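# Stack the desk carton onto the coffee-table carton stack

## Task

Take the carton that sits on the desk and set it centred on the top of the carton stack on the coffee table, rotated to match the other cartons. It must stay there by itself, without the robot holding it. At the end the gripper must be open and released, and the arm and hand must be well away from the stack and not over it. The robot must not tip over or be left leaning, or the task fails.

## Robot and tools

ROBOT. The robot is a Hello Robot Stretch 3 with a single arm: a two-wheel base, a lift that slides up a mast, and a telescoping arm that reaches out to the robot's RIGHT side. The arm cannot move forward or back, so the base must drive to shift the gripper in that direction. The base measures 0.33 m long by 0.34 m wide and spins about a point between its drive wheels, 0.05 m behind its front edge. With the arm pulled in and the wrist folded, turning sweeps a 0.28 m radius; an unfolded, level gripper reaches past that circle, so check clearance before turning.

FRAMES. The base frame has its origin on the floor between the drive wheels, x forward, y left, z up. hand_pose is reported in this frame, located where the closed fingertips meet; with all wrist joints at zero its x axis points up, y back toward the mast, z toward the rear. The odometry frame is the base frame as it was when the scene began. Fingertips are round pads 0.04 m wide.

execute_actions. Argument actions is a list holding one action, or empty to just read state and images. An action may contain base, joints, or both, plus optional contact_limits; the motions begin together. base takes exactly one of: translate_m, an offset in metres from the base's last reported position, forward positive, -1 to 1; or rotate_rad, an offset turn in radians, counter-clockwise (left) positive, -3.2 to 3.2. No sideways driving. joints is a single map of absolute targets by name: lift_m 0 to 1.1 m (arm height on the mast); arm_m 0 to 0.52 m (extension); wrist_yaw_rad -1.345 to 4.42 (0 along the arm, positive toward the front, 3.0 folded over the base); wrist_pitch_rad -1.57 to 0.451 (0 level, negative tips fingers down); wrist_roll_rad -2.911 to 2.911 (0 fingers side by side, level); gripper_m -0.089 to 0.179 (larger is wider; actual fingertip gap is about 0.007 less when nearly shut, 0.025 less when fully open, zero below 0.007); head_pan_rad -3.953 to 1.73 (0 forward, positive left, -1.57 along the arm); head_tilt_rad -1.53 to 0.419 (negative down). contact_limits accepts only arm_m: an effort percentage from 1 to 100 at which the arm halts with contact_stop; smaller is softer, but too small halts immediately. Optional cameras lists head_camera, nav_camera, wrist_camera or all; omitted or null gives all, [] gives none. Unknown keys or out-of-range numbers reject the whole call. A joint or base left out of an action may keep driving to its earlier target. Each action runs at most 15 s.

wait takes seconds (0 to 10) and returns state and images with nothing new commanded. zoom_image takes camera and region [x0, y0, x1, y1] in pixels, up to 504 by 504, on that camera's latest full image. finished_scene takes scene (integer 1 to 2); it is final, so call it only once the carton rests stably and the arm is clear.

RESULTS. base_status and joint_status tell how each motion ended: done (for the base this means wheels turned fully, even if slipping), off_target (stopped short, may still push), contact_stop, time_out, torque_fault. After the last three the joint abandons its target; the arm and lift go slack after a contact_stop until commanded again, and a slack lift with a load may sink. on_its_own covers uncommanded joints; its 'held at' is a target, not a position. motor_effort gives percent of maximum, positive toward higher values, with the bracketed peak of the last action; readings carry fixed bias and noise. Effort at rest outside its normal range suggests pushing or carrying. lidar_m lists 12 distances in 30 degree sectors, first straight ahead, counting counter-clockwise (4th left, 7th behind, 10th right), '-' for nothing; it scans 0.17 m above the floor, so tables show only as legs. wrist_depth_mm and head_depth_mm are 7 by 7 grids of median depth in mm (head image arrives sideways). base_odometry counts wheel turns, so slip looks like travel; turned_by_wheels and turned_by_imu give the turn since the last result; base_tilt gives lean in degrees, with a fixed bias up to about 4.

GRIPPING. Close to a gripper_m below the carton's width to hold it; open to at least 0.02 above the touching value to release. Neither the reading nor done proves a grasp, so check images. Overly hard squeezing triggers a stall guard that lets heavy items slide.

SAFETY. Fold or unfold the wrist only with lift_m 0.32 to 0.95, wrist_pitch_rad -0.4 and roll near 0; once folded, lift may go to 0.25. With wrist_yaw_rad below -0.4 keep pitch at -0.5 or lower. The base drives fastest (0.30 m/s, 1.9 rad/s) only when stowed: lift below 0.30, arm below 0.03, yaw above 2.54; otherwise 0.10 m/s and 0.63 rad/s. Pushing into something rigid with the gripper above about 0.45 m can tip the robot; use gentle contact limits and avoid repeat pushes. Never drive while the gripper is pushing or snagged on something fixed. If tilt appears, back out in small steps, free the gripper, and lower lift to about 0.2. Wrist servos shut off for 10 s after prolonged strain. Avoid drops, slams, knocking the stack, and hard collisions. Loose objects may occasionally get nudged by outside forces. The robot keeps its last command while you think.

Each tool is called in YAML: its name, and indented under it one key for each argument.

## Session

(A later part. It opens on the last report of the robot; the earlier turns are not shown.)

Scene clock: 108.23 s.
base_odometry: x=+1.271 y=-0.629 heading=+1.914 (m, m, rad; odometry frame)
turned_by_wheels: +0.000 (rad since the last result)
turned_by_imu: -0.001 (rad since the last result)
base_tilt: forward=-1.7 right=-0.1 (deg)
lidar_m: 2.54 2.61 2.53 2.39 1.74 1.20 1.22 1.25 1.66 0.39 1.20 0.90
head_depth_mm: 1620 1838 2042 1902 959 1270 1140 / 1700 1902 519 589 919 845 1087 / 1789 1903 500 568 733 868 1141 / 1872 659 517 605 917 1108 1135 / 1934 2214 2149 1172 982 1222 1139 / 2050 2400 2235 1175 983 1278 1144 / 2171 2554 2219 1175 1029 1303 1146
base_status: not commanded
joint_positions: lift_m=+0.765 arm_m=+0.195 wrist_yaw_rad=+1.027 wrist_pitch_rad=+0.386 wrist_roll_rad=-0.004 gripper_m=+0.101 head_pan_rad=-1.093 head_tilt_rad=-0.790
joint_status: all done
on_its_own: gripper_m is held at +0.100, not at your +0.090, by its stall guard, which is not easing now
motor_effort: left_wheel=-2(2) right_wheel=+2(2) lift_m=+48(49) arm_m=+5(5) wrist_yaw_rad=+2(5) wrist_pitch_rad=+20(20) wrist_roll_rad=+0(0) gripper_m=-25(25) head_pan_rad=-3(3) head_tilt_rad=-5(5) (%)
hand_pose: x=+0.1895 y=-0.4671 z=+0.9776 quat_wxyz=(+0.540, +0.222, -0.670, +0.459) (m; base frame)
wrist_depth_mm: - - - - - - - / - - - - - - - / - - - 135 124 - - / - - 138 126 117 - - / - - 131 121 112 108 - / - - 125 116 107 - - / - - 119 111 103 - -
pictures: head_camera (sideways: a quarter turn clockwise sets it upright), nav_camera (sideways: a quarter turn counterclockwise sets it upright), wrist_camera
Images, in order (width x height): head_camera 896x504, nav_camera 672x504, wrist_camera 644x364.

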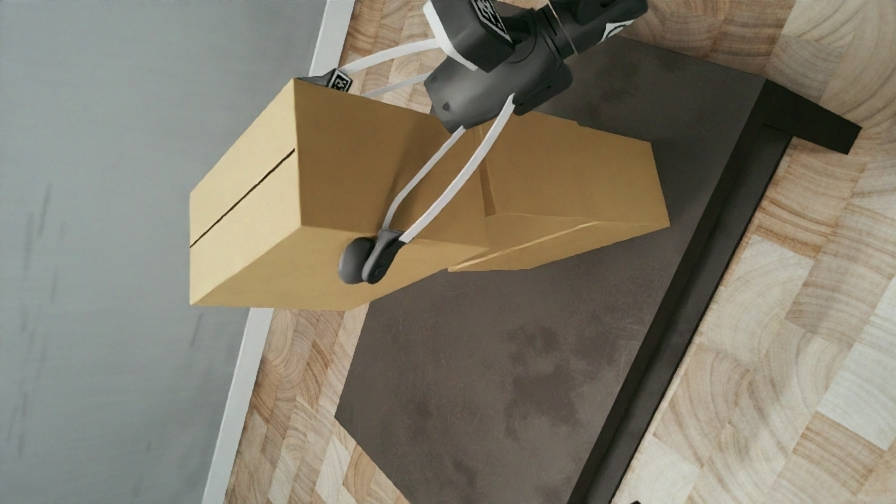

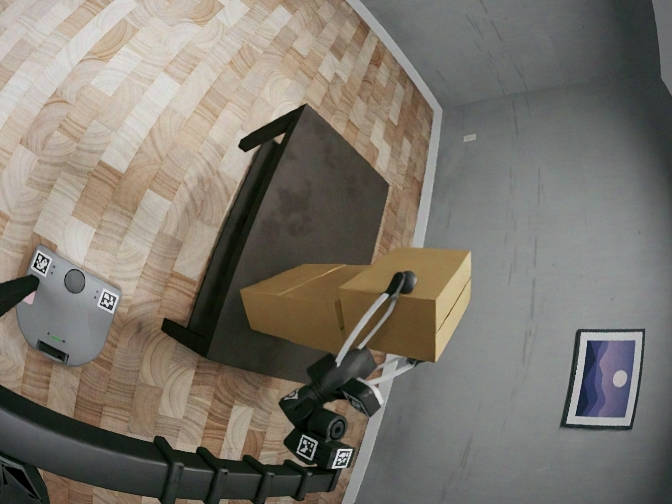

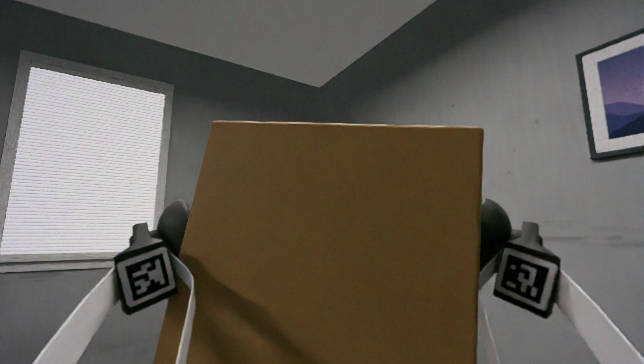

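execute_actions:
  actions:
    - {"base":{"translate_m":-0.02},"joints":{"arm_m":0.215,"wrist_pitch_rad":0.45}}
  cameras: ["head_camera"]

execute_actions:
  actions:
    - {"joints":{"lift_m":0.735}}
  cameras: ["head_camera","nav_camera"]

Scene clock: 112.73 s.
base_odometry: x=+1.278 y=-0.648 heading=+1.914 (m, m, rad; odometry frame)
turned_by_wheels: +0.000 (rad since the last result)
turned_by_imu: -0.001 (rad since the last result)
base_tilt: forward=-1.7 right=+0.0 (deg)
lidar_m: 2.56 2.63 2.54 2.39 1.71 1.18 1.19 1.23 1.63 0.39 1.23 0.91
head_depth_mm: 1631 1822 2028 - 1004 1301 1144 / 1688 1885 520 631 962 863 1103 / 1787 635 502 609 761 883 1124 / 1851 620 579 684 848 1105 1144 / 1959 2208 2129 1174 985 1235 1142 / 2053 2355 2214 1169 984 1272 1141 / 2189 2514 2224 1173 1031 1304 1141
base_status: done
joint_positions: lift_m=+0.765 arm_m=+0.215 wrist_yaw_rad=+1.027 wrist_pitch_rad=+0.414 wrist_roll_rad=-0.004 gripper_m=+0.101 head_pan_rad=-1.093 head_tilt_rad=-0.790
joint_status: all done
on_its_own: gripper_m is held at +0.100, not at your +0.090, by its stall guard, which is not easing now
motor_effort: left_wheel=-2(6) right_wheel=+1(4) lift_m=+48(48) arm_m=+5(5) wrist_yaw_rad=+2(2) wrist_pitch_rad=+22(23) wrist_roll_rad=+0(0) gripper_m=-25(25) head_pan_rad=-3(3) head_tilt_rad=-4(4) (%)
hand_pose: x=+0.1877 y=-0.4859 z=+0.9844 quat_wxyz=(+0.533, +0.213, -0.673, +0.467) (m; base frame)
wrist_depth_mm: - - - - - - - / - - - - - - - / - - - 135 124 - - / - - 138 127 117 - - / - - 131 121 112 109 - / - - 125 115 108 - - / - - 119 111 103 - -
pictures: head_camera (sideways: a quarter turn clockwise sets it upright)
Images, in order (width x height): head_camera 896x504.

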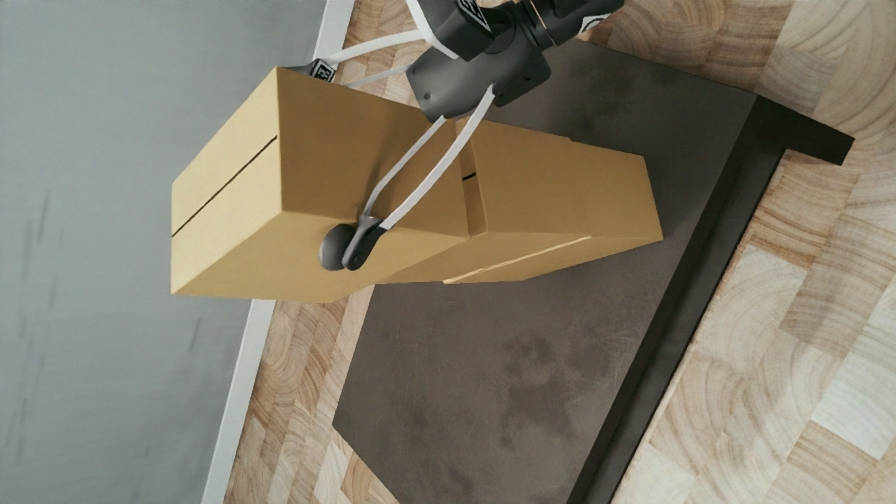

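Scene clock: 113.80 s.
base_odometry: x=+1.278 y=-0.648 heading=+1.914 (m, m, rad; odometry frame)
turned_by_wheels: +0.000 (rad since the last result)
turned_by_imu: +0.000 (rad since the last result)
base_tilt: forward=-1.4 right=-0.1 (deg)
lidar_m: 2.56 2.63 2.54 2.39 1.70 1.19 1.20 1.23 1.63 0.39 1.22 0.92
head_depth_mm: 1626 1816 2026 1891 977 1295 1141 / 1699 1901 541 625 959 860 1105 / 1780 1864 523 601 763 882 1123 / 1869 653 577 669 849 1109 1146 / 1968 2210 2146 1175 983 1227 1143 / 2081 2374 2254 1172 981 1282 1143 / 2160 2561 2241 1171 1030 1303 1132
base_status: not commanded
joint_positions: lift_m=+0.735 arm_m=+0.215 wrist_yaw_rad=+1.027 wrist_pitch_rad=+0.421 wrist_roll_rad=-0.004 gripper_m=+0.101 head_pan_rad=-1.093 head_tilt_rad=-0.790
joint_status: all done
on_its_own: gripper_m is held at +0.100, not at your +0.090, by its stall guard, which is not easing now
motor_effort: left_wheel=-2(1) right_wheel=+2(1) lift_m=+30(44) arm_m=+5(5) wrist_yaw_rad=+1(0) wrist_pitch_rad=+18(22) wrist_roll_rad=+0(0) gripper_m=-25(25) head_pan_rad=-3(3) head_tilt_rad=-5(5) (%)
hand_pose: x=+0.1873 y=-0.4856 z=+0.9566 quat_wxyz=(+0.532, +0.210, -0.673, +0.469) (m; base frame)
wrist_depth_mm: - - - - - - - / - - - - - - - / - - 141 130 121 - - / - - 135 124 114 - - / - - 130 120 111 107 - / - - 124 115 107 104 - / - - 121 112 104 - -
pictures: head_camera (sideways: a quarter turn clockwise sets it upright), nav_camera (sideways: a quarter turn counterclockwise sets it upright)
Images, in order (width x height): head_camera 896x504, nav_camera 672x504.

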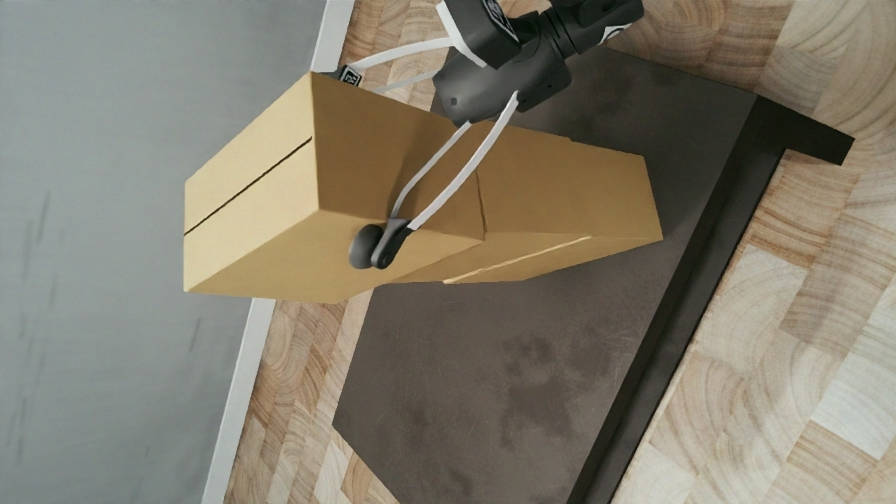

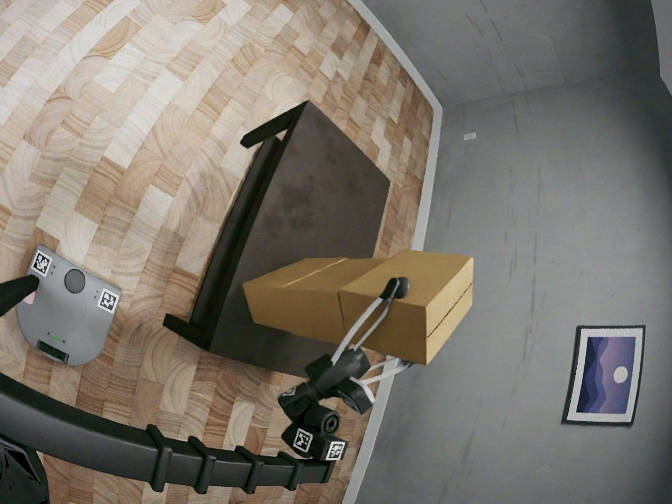

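execute_actions:
  actions:
    - {"joints":{"lift_m":0.72}}
  cameras: ["head_camera"]

execute_actions:
  actions:
    - {"joints":{"gripper_m":0.179}}
  cameras: ["head_camera","nav_camera","wrist_camera"]

Scene clock: 115.30 s.
base_odometry: x=+1.278 y=-0.648 heading=+1.914 (m, m, rad; odometry frame)
turned_by_wheels: +0.000 (rad since the last result)
turned_by_imu: +0.000 (rad since the last result)
base_tilt: forward=-1.5 right=+0.1 (deg)
lidar_m: 2.56 2.63 2.54 2.39 1.70 1.18 1.20 1.23 1.63 0.39 1.23 0.92
head_depth_mm: 1638 1846 2055 1830 1198 1302 1142 / 1705 1928 542 619 953 863 1111 / 1788 1862 523 590 762 887 1122 / 1850 647 580 722 853 1103 1140 / 1952 2264 2143 1173 983 1229 1146 / 2072 2373 2237 1178 987 1277 1146 / 2162 2554 2250 1175 1029 1306 1139
base_status: not commanded
joint_positions: lift_m=+0.722 arm_m=+0.215 wrist_yaw_rad=+1.030 wrist_pitch_rad=+0.451 wrist_roll_rad=-0.020 gripper_m=+0.101 head_pan_rad=-1.093 head_tilt_rad=-0.790
joint_status: lift_m contact_stop (moved -0.013 of -0.015)
on_its_own: gripper_m is held at +0.100, not at your +0.090, by its stall guard, which is not easing now; lift_m is slack since a contact_stop, until your next command for it
motor_effort: left_wheel=-1(2) right_wheel=+1(1) lift_m=+37(36) arm_m=+5(5) wrist_yaw_rad=+0(3) wrist_pitch_rad=-1(18) wrist_roll_rad=+6(6) gripper_m=-25(26) head_pan_rad=-3(3) head_tilt_rad=-5(4) (%)
hand_pose: x=+0.1853 y=-0.4837 z=+0.9509 quat_wxyz=(+0.529, +0.197, -0.672, +0.479) (m; base frame)
wrist_depth_mm: - - - - - - - / - - - - - - - / - - 142 129 119 - - / - - 135 124 114 - - / - - 130 119 110 - - / - - 124 115 107 - - / - - 120 111 103 - -
pictures: head_camera (sideways: a quarter turn clockwise sets it upright)
Images, in order (width x height): head_camera 896x504.

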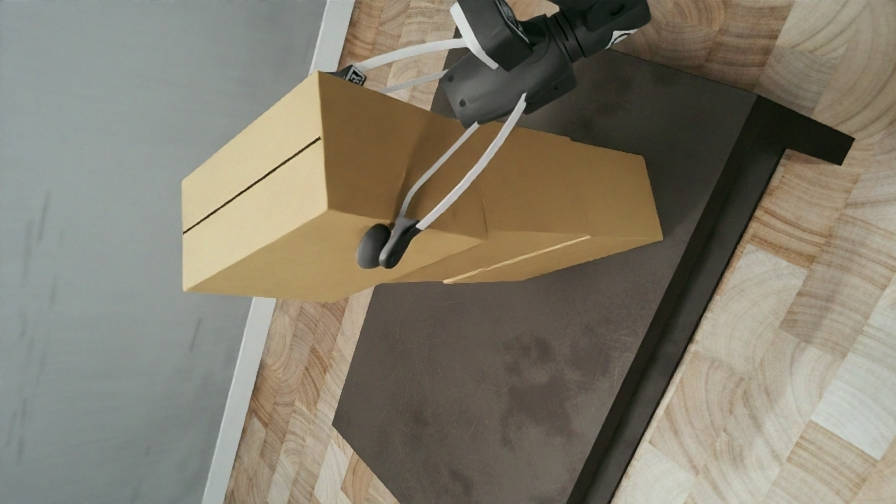

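not run: a stop came earlier in this reply.

execute_actions:
  actions:
    - {"joints":{"gripper_m":0.179,"lift_m":0.728}}

Scene clock: 116.87 s.
base_odometry: x=+1.278 y=-0.648 heading=+1.914 (m, m, rad; odometry frame)
turned_by_wheels: +0.000 (rad since the last result)
turned_by_imu: +0.000 (rad since the last result)
base_tilt: forward=-1.6 right=+0.0 (deg)
lidar_m: 2.56 2.63 2.54 2.39 1.71 1.18 1.20 1.23 1.64 0.39 1.23 0.92
head_depth_mm: 1639 1824 2031 1900 979 1300 1140 / 1694 1905 552 634 964 863 1109 / 1776 1908 533 594 761 880 1124 / 1861 1969 567 718 848 1106 1145 / 1962 2183 2141 1168 987 1231 1133 / 2083 2394 2228 1173 985 1280 1140 / 2184 2545 2244 1164 1032 1295 1146
base_status: not commanded
joint_positions: lift_m=+0.728 arm_m=+0.215 wrist_yaw_rad=+1.030 wrist_pitch_rad=+0.433 wrist_roll_rad=-0.009 gripper_m=+0.179 head_pan_rad=-1.093 head_tilt_rad=-0.790
joint_status: all done
motor_effort: left_wheel=-1(1) right_wheel=+1(1) lift_m=+46(46) arm_m=+5(5) wrist_yaw_rad=+0(0) wrist_pitch_rad=+10(11) wrist_roll_rad=+1(6) gripper_m=+0(100) head_pan_rad=-3(3) head_tilt_rad=-4(5) (%)
hand_pose: x=+0.1867 y=-0.4845 z=+0.9522 quat_wxyz=(+0.529, +0.206, -0.673, +0.473) (m; base frame)
wrist_depth_mm: - - - - - - - / - - - - - - - / - - - - 124 - - / - - 133 125 118 - - / - - 129 121 114 - - / - - 124 117 111 - - / - - 119 113 107 - -
pictures: head_camera (sideways: a quarter turn clockwise sets it upright), nav_camera (sideways: a quarter turn counterclockwise sets it upright), wrist_camera
Images, in order (width x height): head_camera 896x504, nav_camera 672x504, wrist_camera 644x364.

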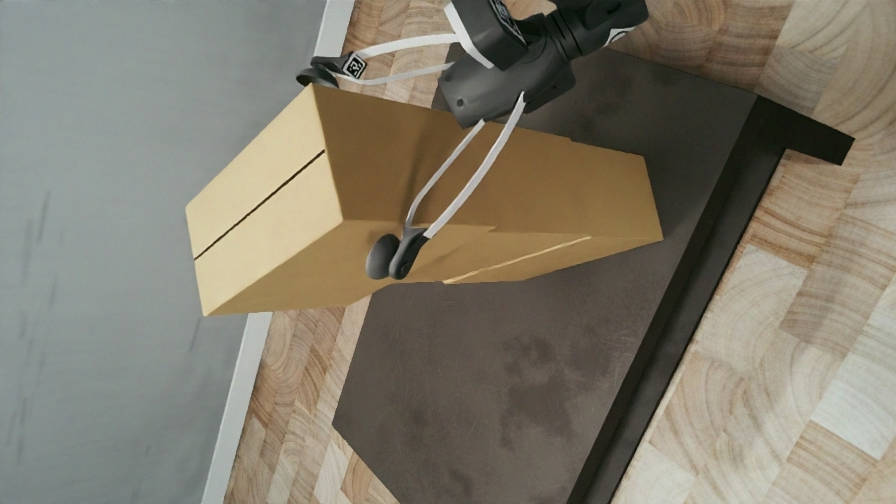

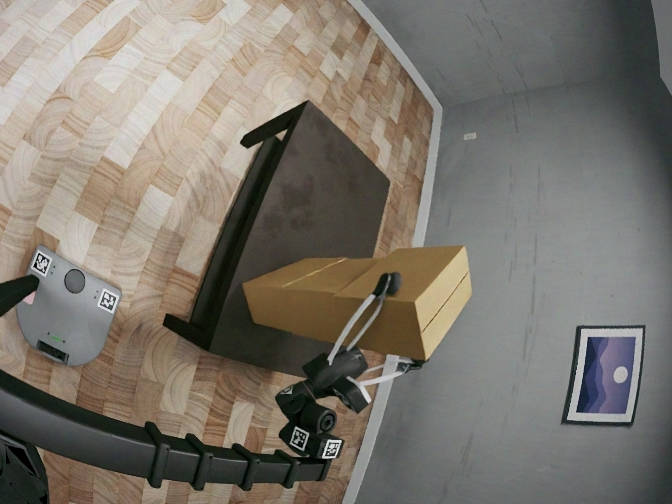

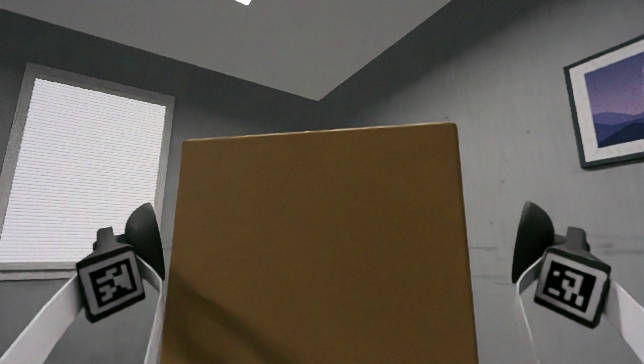

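execute_actions:
  actions:
    - {"joints":{"lift_m":0.93}}
  cameras: []

execute_actions:
  actions:
    - {"joints":{"arm_m":0.0,"wrist_yaw_rad":2.2,"wrist_pitch_rad":0,"head_pan_rad":-1.25,"head_tilt_rad":-0.8}}

Scene clock: 120.23 s.
base_odometry: x=+1.278 y=-0.648 heading=+1.914 (m, m, rad; odometry frame)
turned_by_wheels: +0.000 (rad since the last result)
turned_by_imu: -0.001 (rad since the last result)
base_tilt: forward=-1.6 right=+0.0 (deg)
lidar_m: 2.56 2.64 2.55 2.39 1.70 1.19 1.19 1.23 1.64 0.39 1.22 0.92
head_depth_mm: 1621 1797 - 1801 1408 1294 1145 / 1695 1883 552 1084 959 860 1105 / 1765 1916 533 596 759 880 1125 / 1833 647 573 662 850 1101 1149 / 1951 2198 2167 1172 984 1223 1136 / 2053 2406 2232 1175 980 1277 1145 / 2184 2555 2218 1168 1031 1292 1140
base_status: not commanded
joint_positions: lift_m=+0.930 arm_m=+0.215 wrist_yaw_rad=+1.030 wrist_pitch_rad=+0.432 wrist_roll_rad=-0.008 gripper_m=+0.179 head_pan_rad=-1.093 head_tilt_rad=-0.790
joint_status: all done
motor_effort: left_wheel=-1(1) right_wheel=+1(1) lift_m=+47(49) arm_m=+5(5) wrist_yaw_rad=+0(0) wrist_pitch_rad=+11(11) wrist_roll_rad=+1(1) gripper_m=+0(0) head_pan_rad=-3(3) head_tilt_rad=-5(5) (%)
hand_pose: x=+0.1868 y=-0.4845 z=+1.1539 quat_wxyz=(+0.530, +0.206, -0.673, +0.473) (m; base frame)
wrist_depth_mm: - - - - - - - / - - - - - - - / - - - - - - - / - - - - - - - / - - - - - - - / - - - - - - - / - - - - - - -
pictures: none
No camera images: the call's "cameras" was empty. Leave "cameras" out to get every camera's image.

Scene clock: 123.03 s.
base_odometry: x=+1.278 y=-0.648 heading=+1.914 (m, m, rad; odometry frame)
turned_by_wheels: +0.000 (rad since the last result)
turned_by_imu: -0.001 (rad since the last result)
base_tilt: forward=-1.5 right=+0.0 (deg)
lidar_m: 2.56 2.63 2.54 2.39 1.70 1.19 1.19 1.23 1.63 0.39 1.23 0.92
head_depth_mm: 1606 1815 2016 1798 - - 1105 / 1643 1879 2091 1644 - - - / 1712 1920 2065 1111 962 863 - / 1753 1961 532 606 769 881 - / 1795 1931 552 643 919 - - / 1865 2026 719 1173 983 1179 - / 1897 2222 2248 1181 982 1228 1138
base_status: not commanded
joint_positions: lift_m=+0.930 arm_m=+0.001 wrist_yaw_rad=+2.197 wrist_pitch_rad=-0.018 wrist_roll_rad=-0.007 gripper_m=+0.179 head_pan_rad=-1.243 head_tilt_rad=-0.790
joint_status: all done
motor_effort: left_wheel=-1(1) right_wheel=+1(1) lift_m=+47(47) arm_m=-6(8) wrist_yaw_rad=+2(1) wrist_pitch_rad=+11(12) wrist_roll_rad=+1(1) gripper_m=+1(0) head_pan_rad=-3(19) head_tilt_rad=-5(5) (%)
hand_pose: x=+0.1859 y=+0.0041 z=+1.0398 quat_wxyz=(+0.329, +0.630, -0.314, +0.629) (m; base frame)
wrist_depth_mm: - - - - - - - / - - - - - - - / - - - - - - - / - - - - - - - / - - - - - - - / - - - - - - - / - - - - - - -
pictures: head_camera (sideways: a quarter turn clockwise sets it upright), nav_camera (sideways: a quarter turn counterclockwise sets it upright), wrist_camera
Images, in order (width x height): head_camera 896x504, nav_camera 672x504, wrist_camera 644x364.

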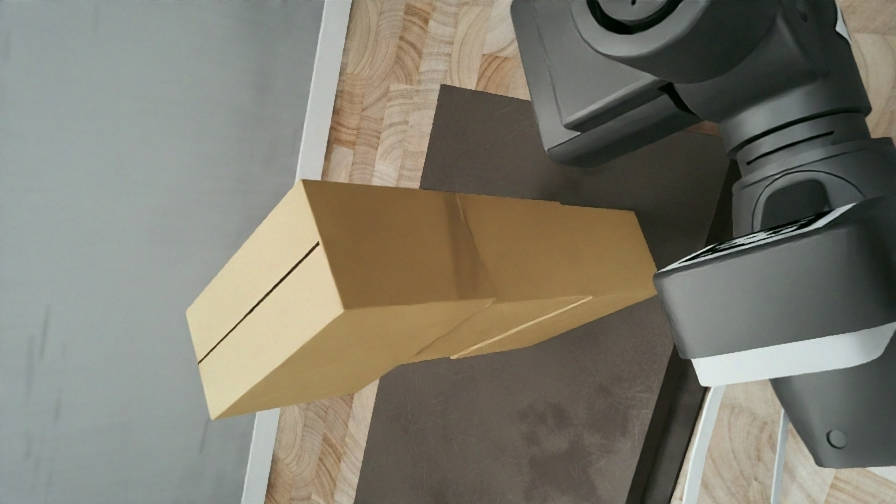

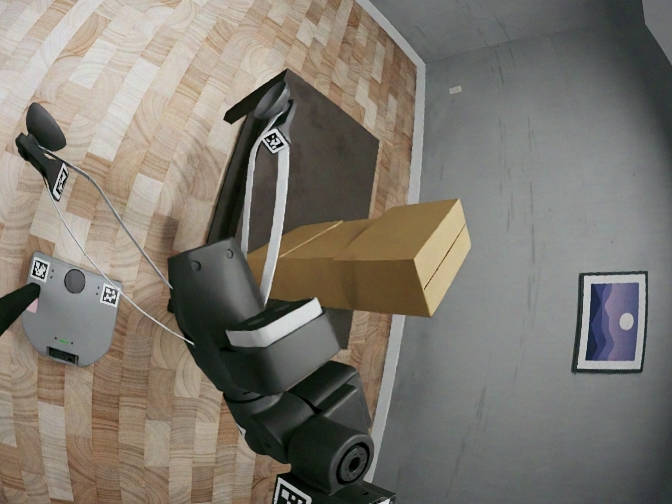

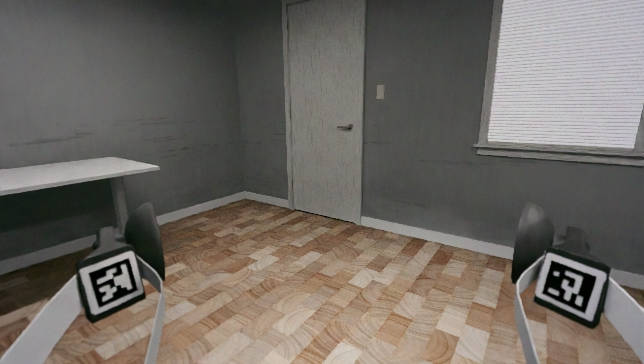

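zoom_image:
  camera: "head_camera"
  region: [170,150,670,450]

Region (170, 150, 670, 450) of head_camera's 896x504 image, scaled by 1.008, with more detail than that image has; it fills the top 302 rows of this view, and the rest is white.

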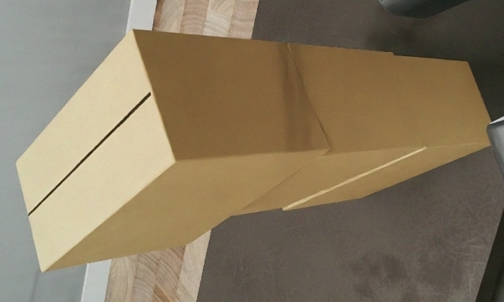

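execute_actions:
  actions:
    - {"base":{"translate_m":0.22},"joints":{"wrist_yaw_rad":0.72,"gripper_m":0.0,"lift_m":0.80,"arm_m":0.0}}
  cameras: []

execute_actions:
  actions:
    - {"joints":{"arm_m":0.17,"head_pan_rad":-1.2,"head_tilt_rad":-0.9}}

Scene clock: 129.80 s.
base_odometry: x=+1.204 y=-0.440 heading=+1.914 (m, m, rad; odometry frame)
turned_by_wheels: +0.000 (rad since the last result)
turned_by_imu: -0.001 (rad since the last result)
base_tilt: forward=-1.6 right=+0.1 (deg)
lidar_m: 2.34 2.42 2.48 2.43 1.91 1.37 1.41 1.45 0.43 0.90 1.07 0.72
head_depth_mm: 1602 1783 513 489 638 828 - / 1643 1798 533 565 656 806 - / 1693 1876 597 717 814 - 1121 / 1751 1998 2183 1200 980 898 1145 / 1802 2060 2207 1166 983 1108 1134 / 1857 2146 2212 1174 985 1175 1148 / 1918 2237 2196 1170 979 1230 1143
base_status: done
joint_positions: lift_m=+0.800 arm_m=+0.001 wrist_yaw_rad=+0.723 wrist_pitch_rad=-0.020 wrist_roll_rad=-0.007 gripper_m=+0.000 head_pan_rad=-1.243 head_tilt_rad=-0.790
joint_status: all done
motor_effort: left_wheel=-1(2) right_wheel=+1(6) lift_m=+30(43) arm_m=-6(5) wrist_yaw_rad=-1(3) wrist_pitch_rad=+12(12) wrist_roll_rad=+1(1) gripper_m=-3(99) head_pan_rad=-3(2) head_tilt_rad=-5(4) (%)
hand_pose: x=+0.1478 y=-0.3377 z=+0.9099 quat_wxyz=(+0.667, +0.256, -0.656, +0.244) (m; base frame)
wrist_depth_mm: - - - - - - - / - - - - - - 205 / - - - - - 267 188 / - - - - - 268 189 / - - - - - 271 190 / - - - 859 - 282 192 / - - 712 707 706 300 193
pictures: none
No camera images: the call's "cameras" was empty. Leave "cameras" out to get every camera's image.

Scene clock: 132.30 s.
base_odometry: x=+1.204 y=-0.440 heading=+1.914 (m, m, rad; odometry frame)
turned_by_wheels: +0.000 (rad since the last result)
turned_by_imu: -0.001 (rad since the last result)
base_tilt: forward=-1.5 right=-0.1 (deg)
lidar_m: 2.34 2.40 2.47 2.43 1.91 1.37 1.42 1.45 0.43 0.90 1.07 0.72
head_depth_mm: 1661 546 471 - 871 852 1096 / 1717 546 543 - 765 1084 1115 / 1757 1926 712 886 903 1184 1116 / 1817 2107 1934 1068 919 1209 1116 / 1878 2169 1269 1063 937 1224 1113 / 1962 2263 1261 1071 959 1252 1111 / 2039 2277 1947 1067 1157 1250 1123
base_status: not commanded
joint_positions: lift_m=+0.800 arm_m=+0.170 wrist_yaw_rad=+0.722 wrist_pitch_rad=-0.020 wrist_roll_rad=-0.007 gripper_m=+0.000 head_pan_rad=-1.207 head_tilt_rad=-0.889
joint_status: all done
motor_effort: left_wheel=-1(1) right_wheel=+1(1) lift_m=+30(30) arm_m=+5(6) wrist_yaw_rad=-1(3) wrist_pitch_rad=+12(12) wrist_roll_rad=+1(1) gripper_m=-3(2) head_pan_rad=+3(10) head_tilt_rad=-5(15) (%)
hand_pose: x=+0.1476 y=-0.5065 z=+0.9099 quat_wxyz=(+0.667, +0.256, -0.656, +0.244) (m; base frame)
wrist_depth_mm: - - - - - - 60 / - - - - 163 86 60 / - - - - 150 86 61 / - - - - 150 87 61 / - - - - 138 88 61 / - - - - 139 88 62 / - - 713 697 177 89 62
pictures: head_camera (sideways: a quarter turn clockwise sets it upright), nav_camera (sideways: a quarter turn counterclockwise sets it upright), wrist_camera
Images, in order (width x height): head_camera 896x504, nav_camera 672x504, wrist_camera 644x364.

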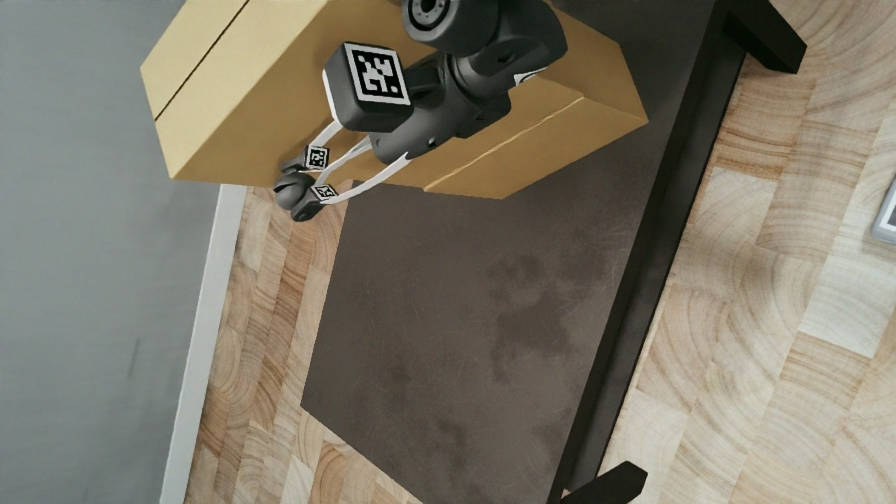

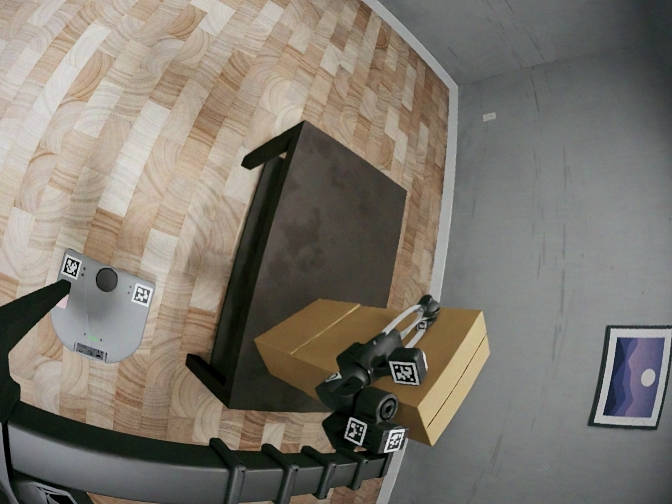

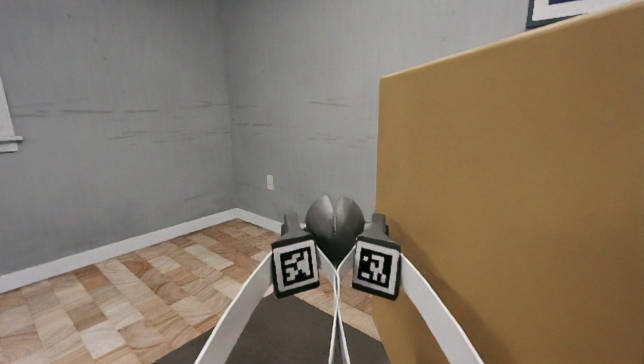

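execute_actions:
  actions:
    - {"base":{"translate_m":0.045},"joints":{"arm_m":0.17}}
  cameras: []

execute_actions:
  actions:
    - {"joints":{"arm_m":0.205}}
  cameras: ["head_camera","wrist_camera"]

Scene clock: 135.73 s.
base_odometry: x=+1.189 y=-0.398 heading=+1.914 (m, m, rad; odometry frame)
turned_by_wheels: +0.000 (rad since the last result)
turned_by_imu: -0.001 (rad since the last result)
base_tilt: forward=-1.6 right=+0.0 (deg)
lidar_m: 2.30 2.36 2.47 2.44 1.93 1.40 1.46 1.50 0.45 0.91 1.05 0.68
head_depth_mm: 1655 547 509 - 732 842 1103 / 1703 585 594 - 825 1088 1117 / 1770 2060 1887 1041 921 1184 1113 / 1812 2100 1940 1063 923 1214 1119 / 1893 2171 1271 1070 940 1227 1115 / 1976 2233 1894 1065 956 1241 1106 / 2057 2309 1946 1067 1072 1255 1112
base_status: done
joint_positions: lift_m=+0.800 arm_m=+0.170 wrist_yaw_rad=+0.722 wrist_pitch_rad=-0.020 wrist_roll_rad=-0.007 gripper_m=+0.000 head_pan_rad=-1.207 head_tilt_rad=-0.889
joint_status: all done
motor_effort: left_wheel=-1(4) right_wheel=+1(5) lift_m=+30(30) arm_m=+5(4) wrist_yaw_rad=-1(1) wrist_pitch_rad=+12(12) wrist_roll_rad=+1(1) gripper_m=-2(2) head_pan_rad=+4(3) head_tilt_rad=-5(5) (%)
hand_pose: x=+0.1476 y=-0.5065 z=+0.9099 quat_wxyz=(+0.667, +0.256, -0.656, +0.244) (m; base frame)
wrist_depth_mm: - - - - - - - / - - - - - 128 90 / - - - - - 128 90 / - - - - - 129 91 / - - - - - 130 91 / - - - - - 131 92 / - - 743 703 - 132 92
pictures: none
No camera images: the call's "cameras" was empty. Leave "cameras" out to get every camera's image.

Scene clock: 137.03 s.
base_odometry: x=+1.189 y=-0.398 heading=+1.914 (m, m, rad; odometry frame)
turned_by_wheels: +0.000 (rad since the last result)
turned_by_imu: +0.000 (rad since the last result)
base_tilt: forward=-1.5 right=-0.1 (deg)
lidar_m: 2.30 2.36 2.48 2.44 1.93 1.41 1.46 1.50 0.45 0.91 1.05 0.68
head_depth_mm: 1655 547 500 - 698 837 1098 / 1707 585 596 778 829 1079 1116 / 1760 2052 1897 1066 918 1184 1116 / 1816 2097 1949 1063 923 1199 1120 / 1896 2188 1263 1071 937 1232 1111 / 1963 2242 1881 1066 958 1255 1119 / 2052 2326 1954 1068 1070 1247 1125
base_status: not commanded
joint_positions: lift_m=+0.800 arm_m=+0.205 wrist_yaw_rad=+0.722 wrist_pitch_rad=-0.020 wrist_roll_rad=-0.007 gripper_m=+0.000 head_pan_rad=-1.207 head_tilt_rad=-0.889
joint_status: all done
motor_effort: left_wheel=-1(1) right_wheel=+1(1) lift_m=+30(30) arm_m=+5(5) wrist_yaw_rad=-1(2) wrist_pitch_rad=+12(12) wrist_roll_rad=+1(1) gripper_m=-3(3) head_pan_rad=+4(4) head_tilt_rad=-5(5) (%)
hand_pose: x=+0.1476 y=-0.5415 z=+0.9099 quat_wxyz=(+0.667, +0.256, -0.656, +0.244) (m; base frame)
wrist_depth_mm: - - - - - - 66 / - - - - - 90 63 / - - - - - 91 64 / - - - - 159 91 64 / - - - - 146 92 64 / - - - - 146 93 65 / - - 745 723 - 93 65
pictures: head_camera (sideways: a quarter turn clockwise sets it upright), wrist_camera
Images, in order (width x height): head_camera 896x504, wrist_camera 644x364.

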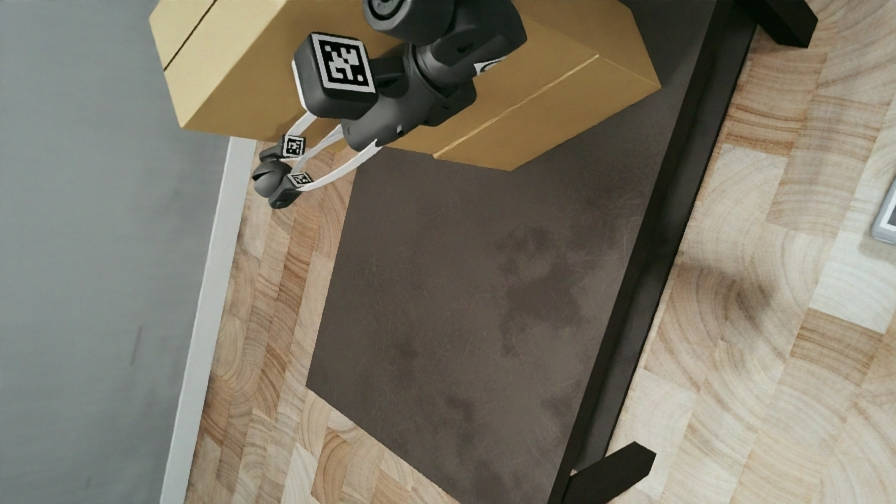

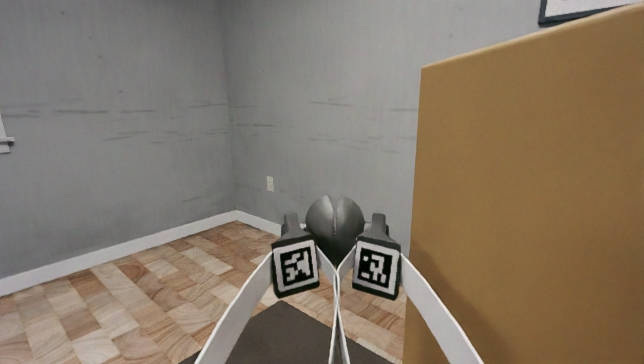

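execute_actions:
  actions:
    - {"base":{"translate_m":-0.02},"joints":{"arm_m":0.226},"contact_limits":{"arm_m":25}}
  cameras: ["head_camera","wrist_camera"]

Scene clock: 139.23 s.
base_odometry: x=+1.196 y=-0.417 heading=+1.913 (m, m, rad; odometry frame)
turned_by_wheels: +0.000 (rad since the last result)
turned_by_imu: -0.001 (rad since the last result)
base_tilt: forward=-1.6 right=+0.0 (deg)
lidar_m: 2.31 2.38 2.47 2.44 1.92 1.38 1.44 1.48 0.44 0.91 1.06 0.70
head_depth_mm: 1651 545 512 - 710 852 1105 / 1682 574 618 723 792 1075 1119 / 1772 2016 1888 1019 915 1186 1118 / 1825 2129 1957 1072 921 1207 1108 / 1910 2173 1264 1072 938 1226 1116 / 1969 2244 1891 1066 958 1248 1115 / 2044 2311 1949 1065 1102 1257 1118
base_status: done
joint_positions: lift_m=+0.800 arm_m=+0.226 wrist_yaw_rad=+0.722 wrist_pitch_rad=-0.020 wrist_roll_rad=-0.007 gripper_m=+0.000 head_pan_rad=-1.207 head_tilt_rad=-0.889
joint_status: all done
motor_effort: left_wheel=-1(7) right_wheel=+1(2) lift_m=+30(30) arm_m=+6(3) wrist_yaw_rad=-1(1) wrist_pitch_rad=+12(12) wrist_roll_rad=+1(1) gripper_m=-3(3) head_pan_rad=+3(3) head_tilt_rad=-5(5) (%)
contact_limits: arm_m 25 (drawing in: default 29, maximum 46; extending or still: default 38, maximum 62)
hand_pose: x=+0.1476 y=-0.5625 z=+0.9099 quat_wxyz=(+0.667, +0.256, -0.656, +0.244) (m; base frame)
wrist_depth_mm: - - - - - - 56 / - - - - 128 78 56 / - - - - 129 79 56 / - - - - 132 79 57 / - - - - 123 80 57 / - - - - 123 81 58 / - - 712 706 153 82 58
pictures: head_camera (sideways: a quarter turn clockwise sets it upright), wrist_camera
Images, in order (width x height): head_camera 896x504, wrist_camera 644x364.

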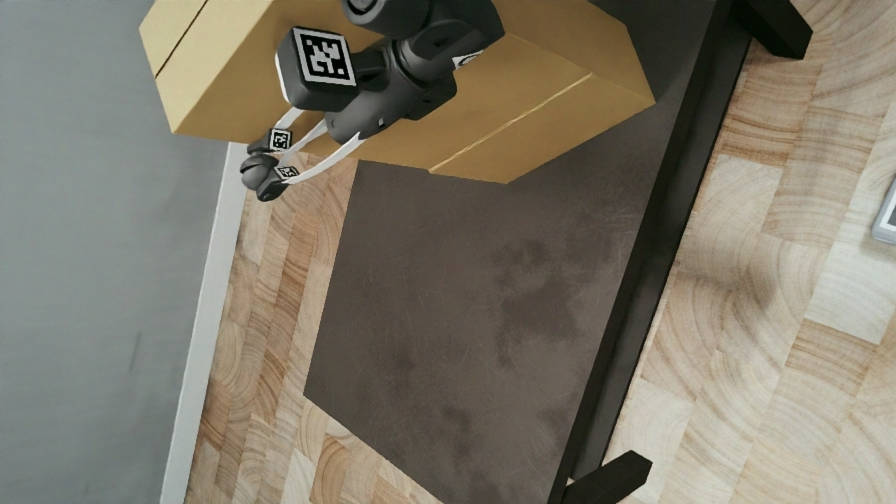

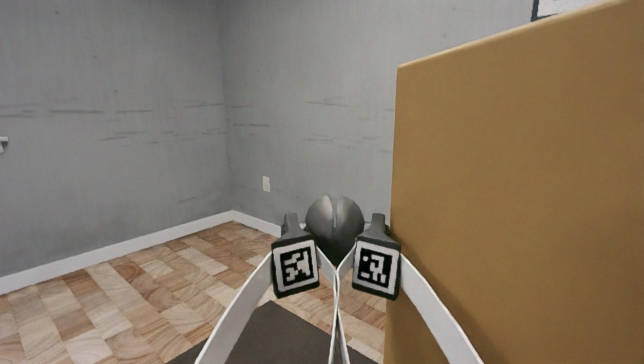

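execute_actions:
  actions:
    - {"base":{"translate_m":-0.015},"joints":{"arm_m":0.24},"contact_limits":{"arm_m":25}}
  cameras: ["head_camera","wrist_camera"]

Scene clock: 141.17 s.
base_odometry: x=+1.201 y=-0.431 heading=+1.913 (m, m, rad; odometry frame)
turned_by_wheels: +0.000 (rad since the last result)
turned_by_imu: -0.001 (rad since the last result)
base_tilt: forward=-1.6 right=+0.1 (deg)
lidar_m: 2.33 2.39 2.47 2.44 1.92 1.37 1.43 1.47 0.43 0.90 1.07 0.71
head_depth_mm: 1653 542 526 609 746 856 1099 / 1718 583 639 714 778 1080 1125 / 1761 2034 1917 918 905 1185 1113 / 1823 2133 1944 1070 919 1201 1114 / 1908 2174 1251 1066 938 1227 1117 / 1967 2223 1261 1077 959 1247 1120 / 2037 2296 1935 1064 1139 1252 1120
base_status: done
joint_positions: lift_m=+0.800 arm_m=+0.240 wrist_yaw_rad=+0.722 wrist_pitch_rad=-0.020 wrist_roll_rad=-0.007 gripper_m=+0.000 head_pan_rad=-1.207 head_tilt_rad=-0.889
joint_status: all done
motor_effort: left_wheel=-1(5) right_wheel=+1(3) lift_m=+30(30) arm_m=+5(6) wrist_yaw_rad=-1(1) wrist_pitch_rad=+12(12) wrist_roll_rad=+1(1) gripper_m=-3(3) head_pan_rad=+3(4) head_tilt_rad=-5(5) (%)
contact_limits: arm_m 25 (drawing in: default 29, maximum 46; extending or still: default 38, maximum 62)
hand_pose: x=+0.1476 y=-0.5765 z=+0.9099 quat_wxyz=(+0.667, +0.256, -0.656, +0.244) (m; base frame)
wrist_depth_mm: - - - - - 86 58 / - - - - 133 81 58 / - - - - 134 81 58 / - - - - 134 81 58 / - - - - 123 81 58 / - - - - 119 82 58 / - - 717 740 149 82 58
pictures: head_camera (sideways: a quarter turn clockwise sets it upright), wrist_camera
Images, in order (width x height): head_camera 896x504, wrist_camera 644x364.

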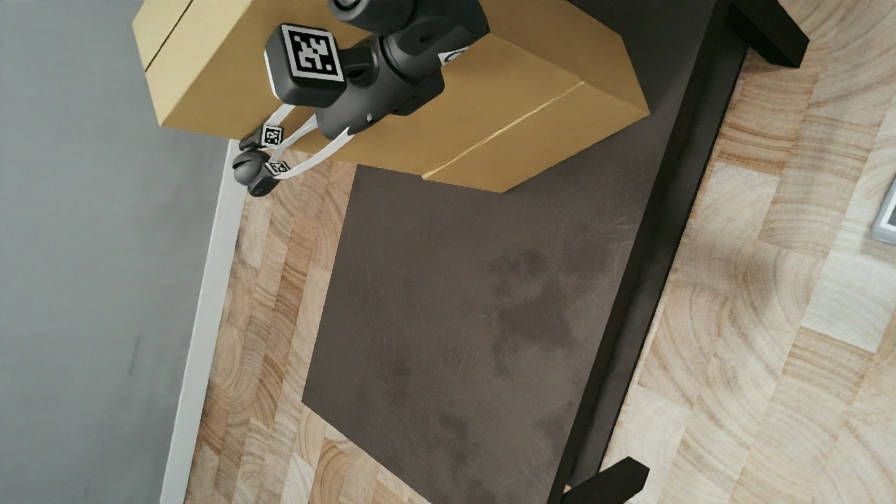

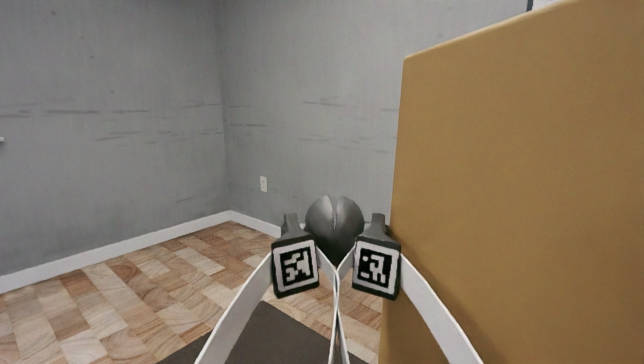

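execute_actions:
  actions:
    - {"joints":{"arm_m":0.17}}
  cameras: []

execute_actions:
  actions:
    - {"base":{"translate_m":-0.2},"joints":{"arm_m":0.0,"wrist_yaw_rad":2.0,"head_pan_rad":-1.0,"head_tilt_rad":-0.79}}
  cameras: ["head_camera"]

Scene clock: 143.53 s.
base_odometry: x=+1.201 y=-0.431 heading=+1.913 (m, m, rad; odometry frame)
turned_by_wheels: +0.000 (rad since the last result)
turned_by_imu: -0.001 (rad since the last result)
base_tilt: forward=-1.6 right=+0.0 (deg)
lidar_m: 2.33 2.40 2.47 2.43 1.92 1.37 1.42 1.47 0.43 0.90 1.07 0.71
head_depth_mm: 1639 547 519 - 818 858 1108 / 1695 571 604 - 778 1082 1107 / 1758 2012 1200 970 903 1187 1120 / 1825 2113 1937 1070 920 1205 1120 / 1875 2158 1268 1068 946 1229 1124 / 1980 2240 1264 1070 957 1247 1113 / 2047 2306 1941 1075 1136 1250 1122
base_status: not commanded
joint_positions: lift_m=+0.800 arm_m=+0.170 wrist_yaw_rad=+0.722 wrist_pitch_rad=-0.020 wrist_roll_rad=-0.007 gripper_m=+0.000 head_pan_rad=-1.207 head_tilt_rad=-0.889
joint_status: all done
motor_effort: left_wheel=-1(1) right_wheel=+1(1) lift_m=+30(30) arm_m=-6(6) wrist_yaw_rad=-1(1) wrist_pitch_rad=+12(12) wrist_roll_rad=+1(1) gripper_m=-3(3) head_pan_rad=+4(4) head_tilt_rad=-5(5) (%)
hand_pose: x=+0.1476 y=-0.5074 z=+0.9099 quat_wxyz=(+0.667, +0.256, -0.656, +0.244) (m; base frame)
wrist_depth_mm: - - - - - - - / - - - - - 134 95 / - - - - - 135 95 / - - - - - 136 96 / - - - - 215 137 96 / - - - - 216 138 97 / - - 708 707 654 139 97
pictures: none
No camera images: the call's "cameras" was empty. Leave "cameras" out to get every camera's image.

Scene clock: 146.97 s.
base_odometry: x=+1.268 y=-0.619 heading=+1.913 (m, m, rad; odometry frame)
turned_by_wheels: +0.000 (rad since the last result)
turned_by_imu: -0.002 (rad since the last result)
base_tilt: forward=-1.6 right=+0.0 (deg)
lidar_m: 2.53 2.60 2.54 2.40 1.75 1.21 1.22 1.26 1.68 0.39 1.20 0.89
head_depth_mm: 1667 1831 522 591 977 879 - / 1753 1824 529 579 725 844 1013 / 1867 2000 648 685 769 866 - / 1961 2200 2210 1174 977 1173 - / 2074 2393 2200 1174 984 1248 1169 / 2198 2571 2198 1167 1027 1301 1145 / 2350 2625 2217 1166 1300 1293 1119
base_status: done
joint_positions: lift_m=+0.800 arm_m=+0.001 wrist_yaw_rad=+1.997 wrist_pitch_rad=-0.020 wrist_roll_rad=-0.007 gripper_m=+0.000 head_pan_rad=-1.007 head_tilt_rad=-0.793
joint_status: all done
motor_effort: left_wheel=-1(6) right_wheel=+1(3) lift_m=+30(30) arm_m=-6(5) wrist_yaw_rad=+2(3) wrist_pitch_rad=+12(12) wrist_roll_rad=+1(1) gripper_m=-3(3) head_pan_rad=+3(22) head_tilt_rad=+2(11) (%)
hand_pose: x=+0.2115 y=-0.0401 z=+0.9099 quat_wxyz=(+0.390, +0.596, -0.375, +0.593) (m; base frame)
wrist_depth_mm: - - - - - - - / - - - - - - - / - - - - - - - / - - - - - - - / - - - - - - - / - - - - - - - / - - - - - - -
pictures: head_camera (sideways: a quarter turn clockwise sets it upright)
Images, in order (width x height): head_camera 896x504.

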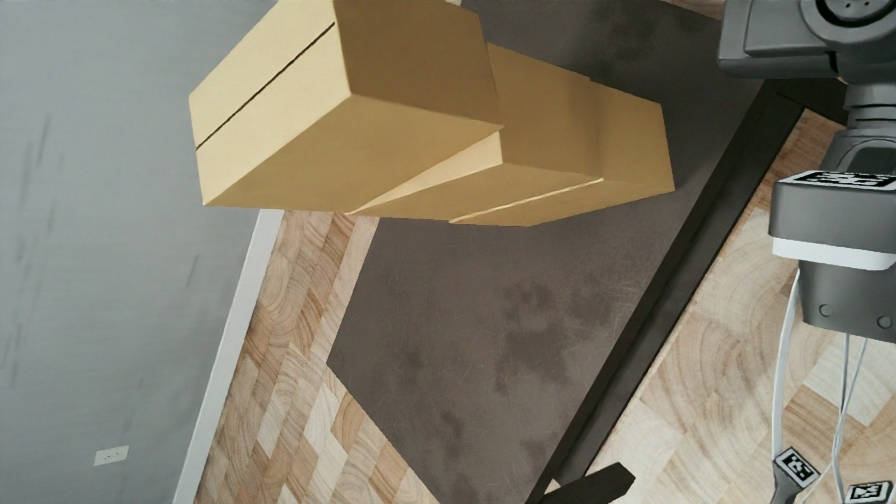

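execute_actions:
  actions:
    - {"joints":{"lift_m":0.95,"gripper_m":0.179,"wrist_yaw_rad":0.72}}
  cameras: []

execute_actions:
  actions:
    - {"joints":{"arm_m":0.195}}

Scene clock: 151.07 s.
base_odometry: x=+1.268 y=-0.619 heading=+1.913 (m, m, rad; odometry frame)
turned_by_wheels: +0.000 (rad since the last result)
turned_by_imu: -0.001 (rad since the last result)
base_tilt: forward=-1.6 right=-0.1 (deg)
lidar_m: 2.53 2.61 2.53 2.39 1.75 1.21 1.23 1.26 1.67 0.39 1.19 0.89
head_depth_mm: 1651 1824 523 - - - 1121 / 1751 1830 528 563 775 844 1065 / 1850 1999 648 684 790 871 1139 / 1948 2235 2182 1168 979 1174 1142 / 2066 2388 2327 1169 983 1255 1144 / 2201 2559 2207 1163 1026 1299 1137 / 2378 2643 2226 1161 1300 1308 1143
base_status: not commanded
joint_positions: lift_m=+0.950 arm_m=+0.001 wrist_yaw_rad=+0.723 wrist_pitch_rad=-0.020 wrist_roll_rad=-0.007 gripper_m=+0.179 head_pan_rad=-1.007 head_tilt_rad=-0.793
joint_status: all done
motor_effort: left_wheel=-1(1) right_wheel=+1(1) lift_m=+47(48) arm_m=-6(6) wrist_yaw_rad=-2(1) wrist_pitch_rad=+12(12) wrist_roll_rad=+1(1) gripper_m=+1(100) head_pan_rad=+4(3) head_tilt_rad=+1(1) (%)
hand_pose: x=+0.1478 y=-0.3376 z=+1.0592 quat_wxyz=(+0.666, +0.256, -0.656, +0.244) (m; base frame)
wrist_depth_mm: - - - - - - - / - - - - - - - / - - - - - - - / - - - - - - - / - - - - 327 324 - / - - - - 260 257 - / - - 913 868 264 271 -
pictures: none
No camera images: the call's "cameras" was empty. Leave "cameras" out to get every camera's image.

Scene clock: 153.73 s.
base_odometry: x=+1.268 y=-0.619 heading=+1.913 (m, m, rad; odometry frame)
turned_by_wheels: +0.000 (rad since the last result)
turned_by_imu: -0.001 (rad since the last result)
base_tilt: forward=-1.5 right=+0.1 (deg)
lidar_m: 2.53 2.60 2.53 2.40 1.75 1.21 1.23 1.26 1.67 0.39 1.20 0.89
head_depth_mm: 1676 1836 514 590 979 881 1118 / 1768 1863 527 579 723 847 1063 / 1847 2008 648 681 770 870 1141 / 1956 2222 2215 1170 984 1169 1142 / 2067 2393 2219 1171 981 1254 1146 / 2230 2551 2229 1175 1020 1307 1141 / 2378 2650 2223 1168 1297 1303 1140
base_status: not commanded
joint_positions: lift_m=+0.950 arm_m=+0.195 wrist_yaw_rad=+0.722 wrist_pitch_rad=-0.020 wrist_roll_rad=-0.007 gripper_m=+0.179 head_pan_rad=-1.007 head_tilt_rad=-0.793
joint_status: all done
motor_effort: left_wheel=-1(1) right_wheel=+1(1) lift_m=+47(47) arm_m=+5(6) wrist_yaw_rad=-1(3) wrist_pitch_rad=+12(12) wrist_roll_rad=+1(1) gripper_m=+0(0) head_pan_rad=+4(4) head_tilt_rad=+1(1) (%)
hand_pose: x=+0.1475 y=-0.5315 z=+1.0592 quat_wxyz=(+0.667, +0.256, -0.656, +0.244) (m; base frame)
wrist_depth_mm: - - - - - - - / - - - - - - - / - - - - - - - / - - - - - - - / - - - 324 - - - / - - 264 232 - - - / - - 181 180 - - -
pictures: head_camera (sideways: a quarter turn clockwise sets it upright), nav_camera (sideways: a quarter turn counterclockwise sets it upright), wrist_camera
Images, in order (width x height): head_camera 896x504, nav_camera 672x504, wrist_camera 644x364.

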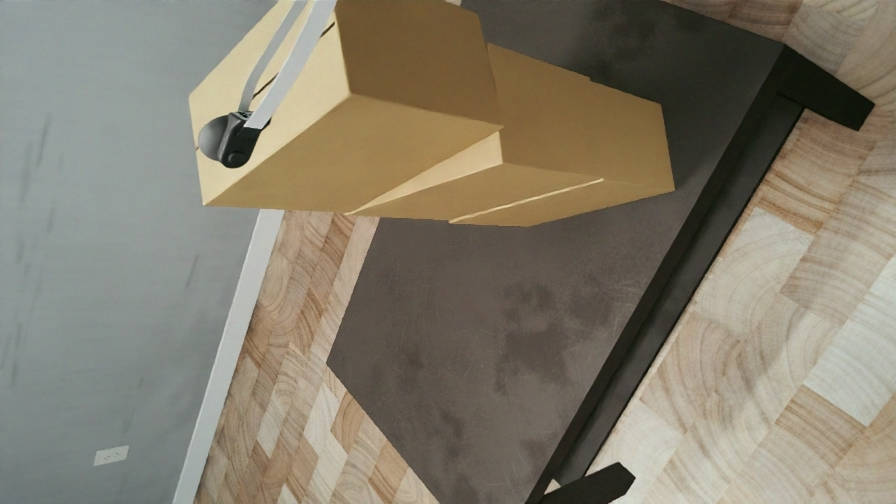

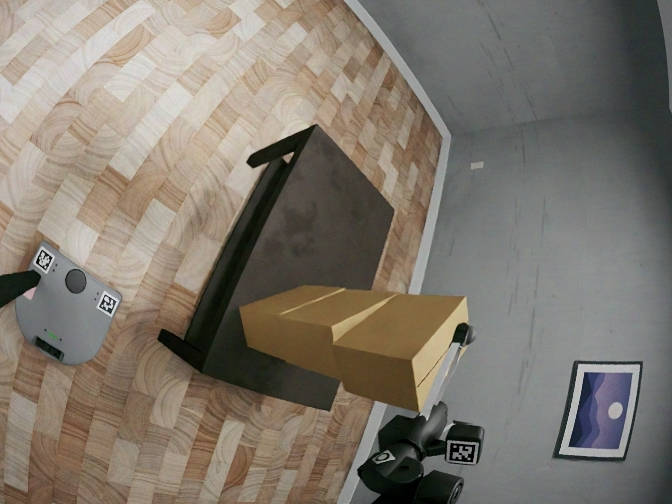

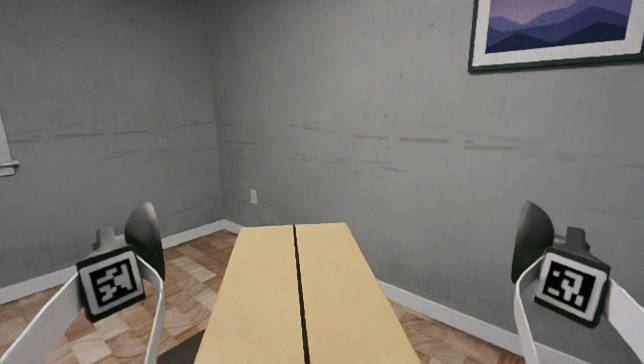

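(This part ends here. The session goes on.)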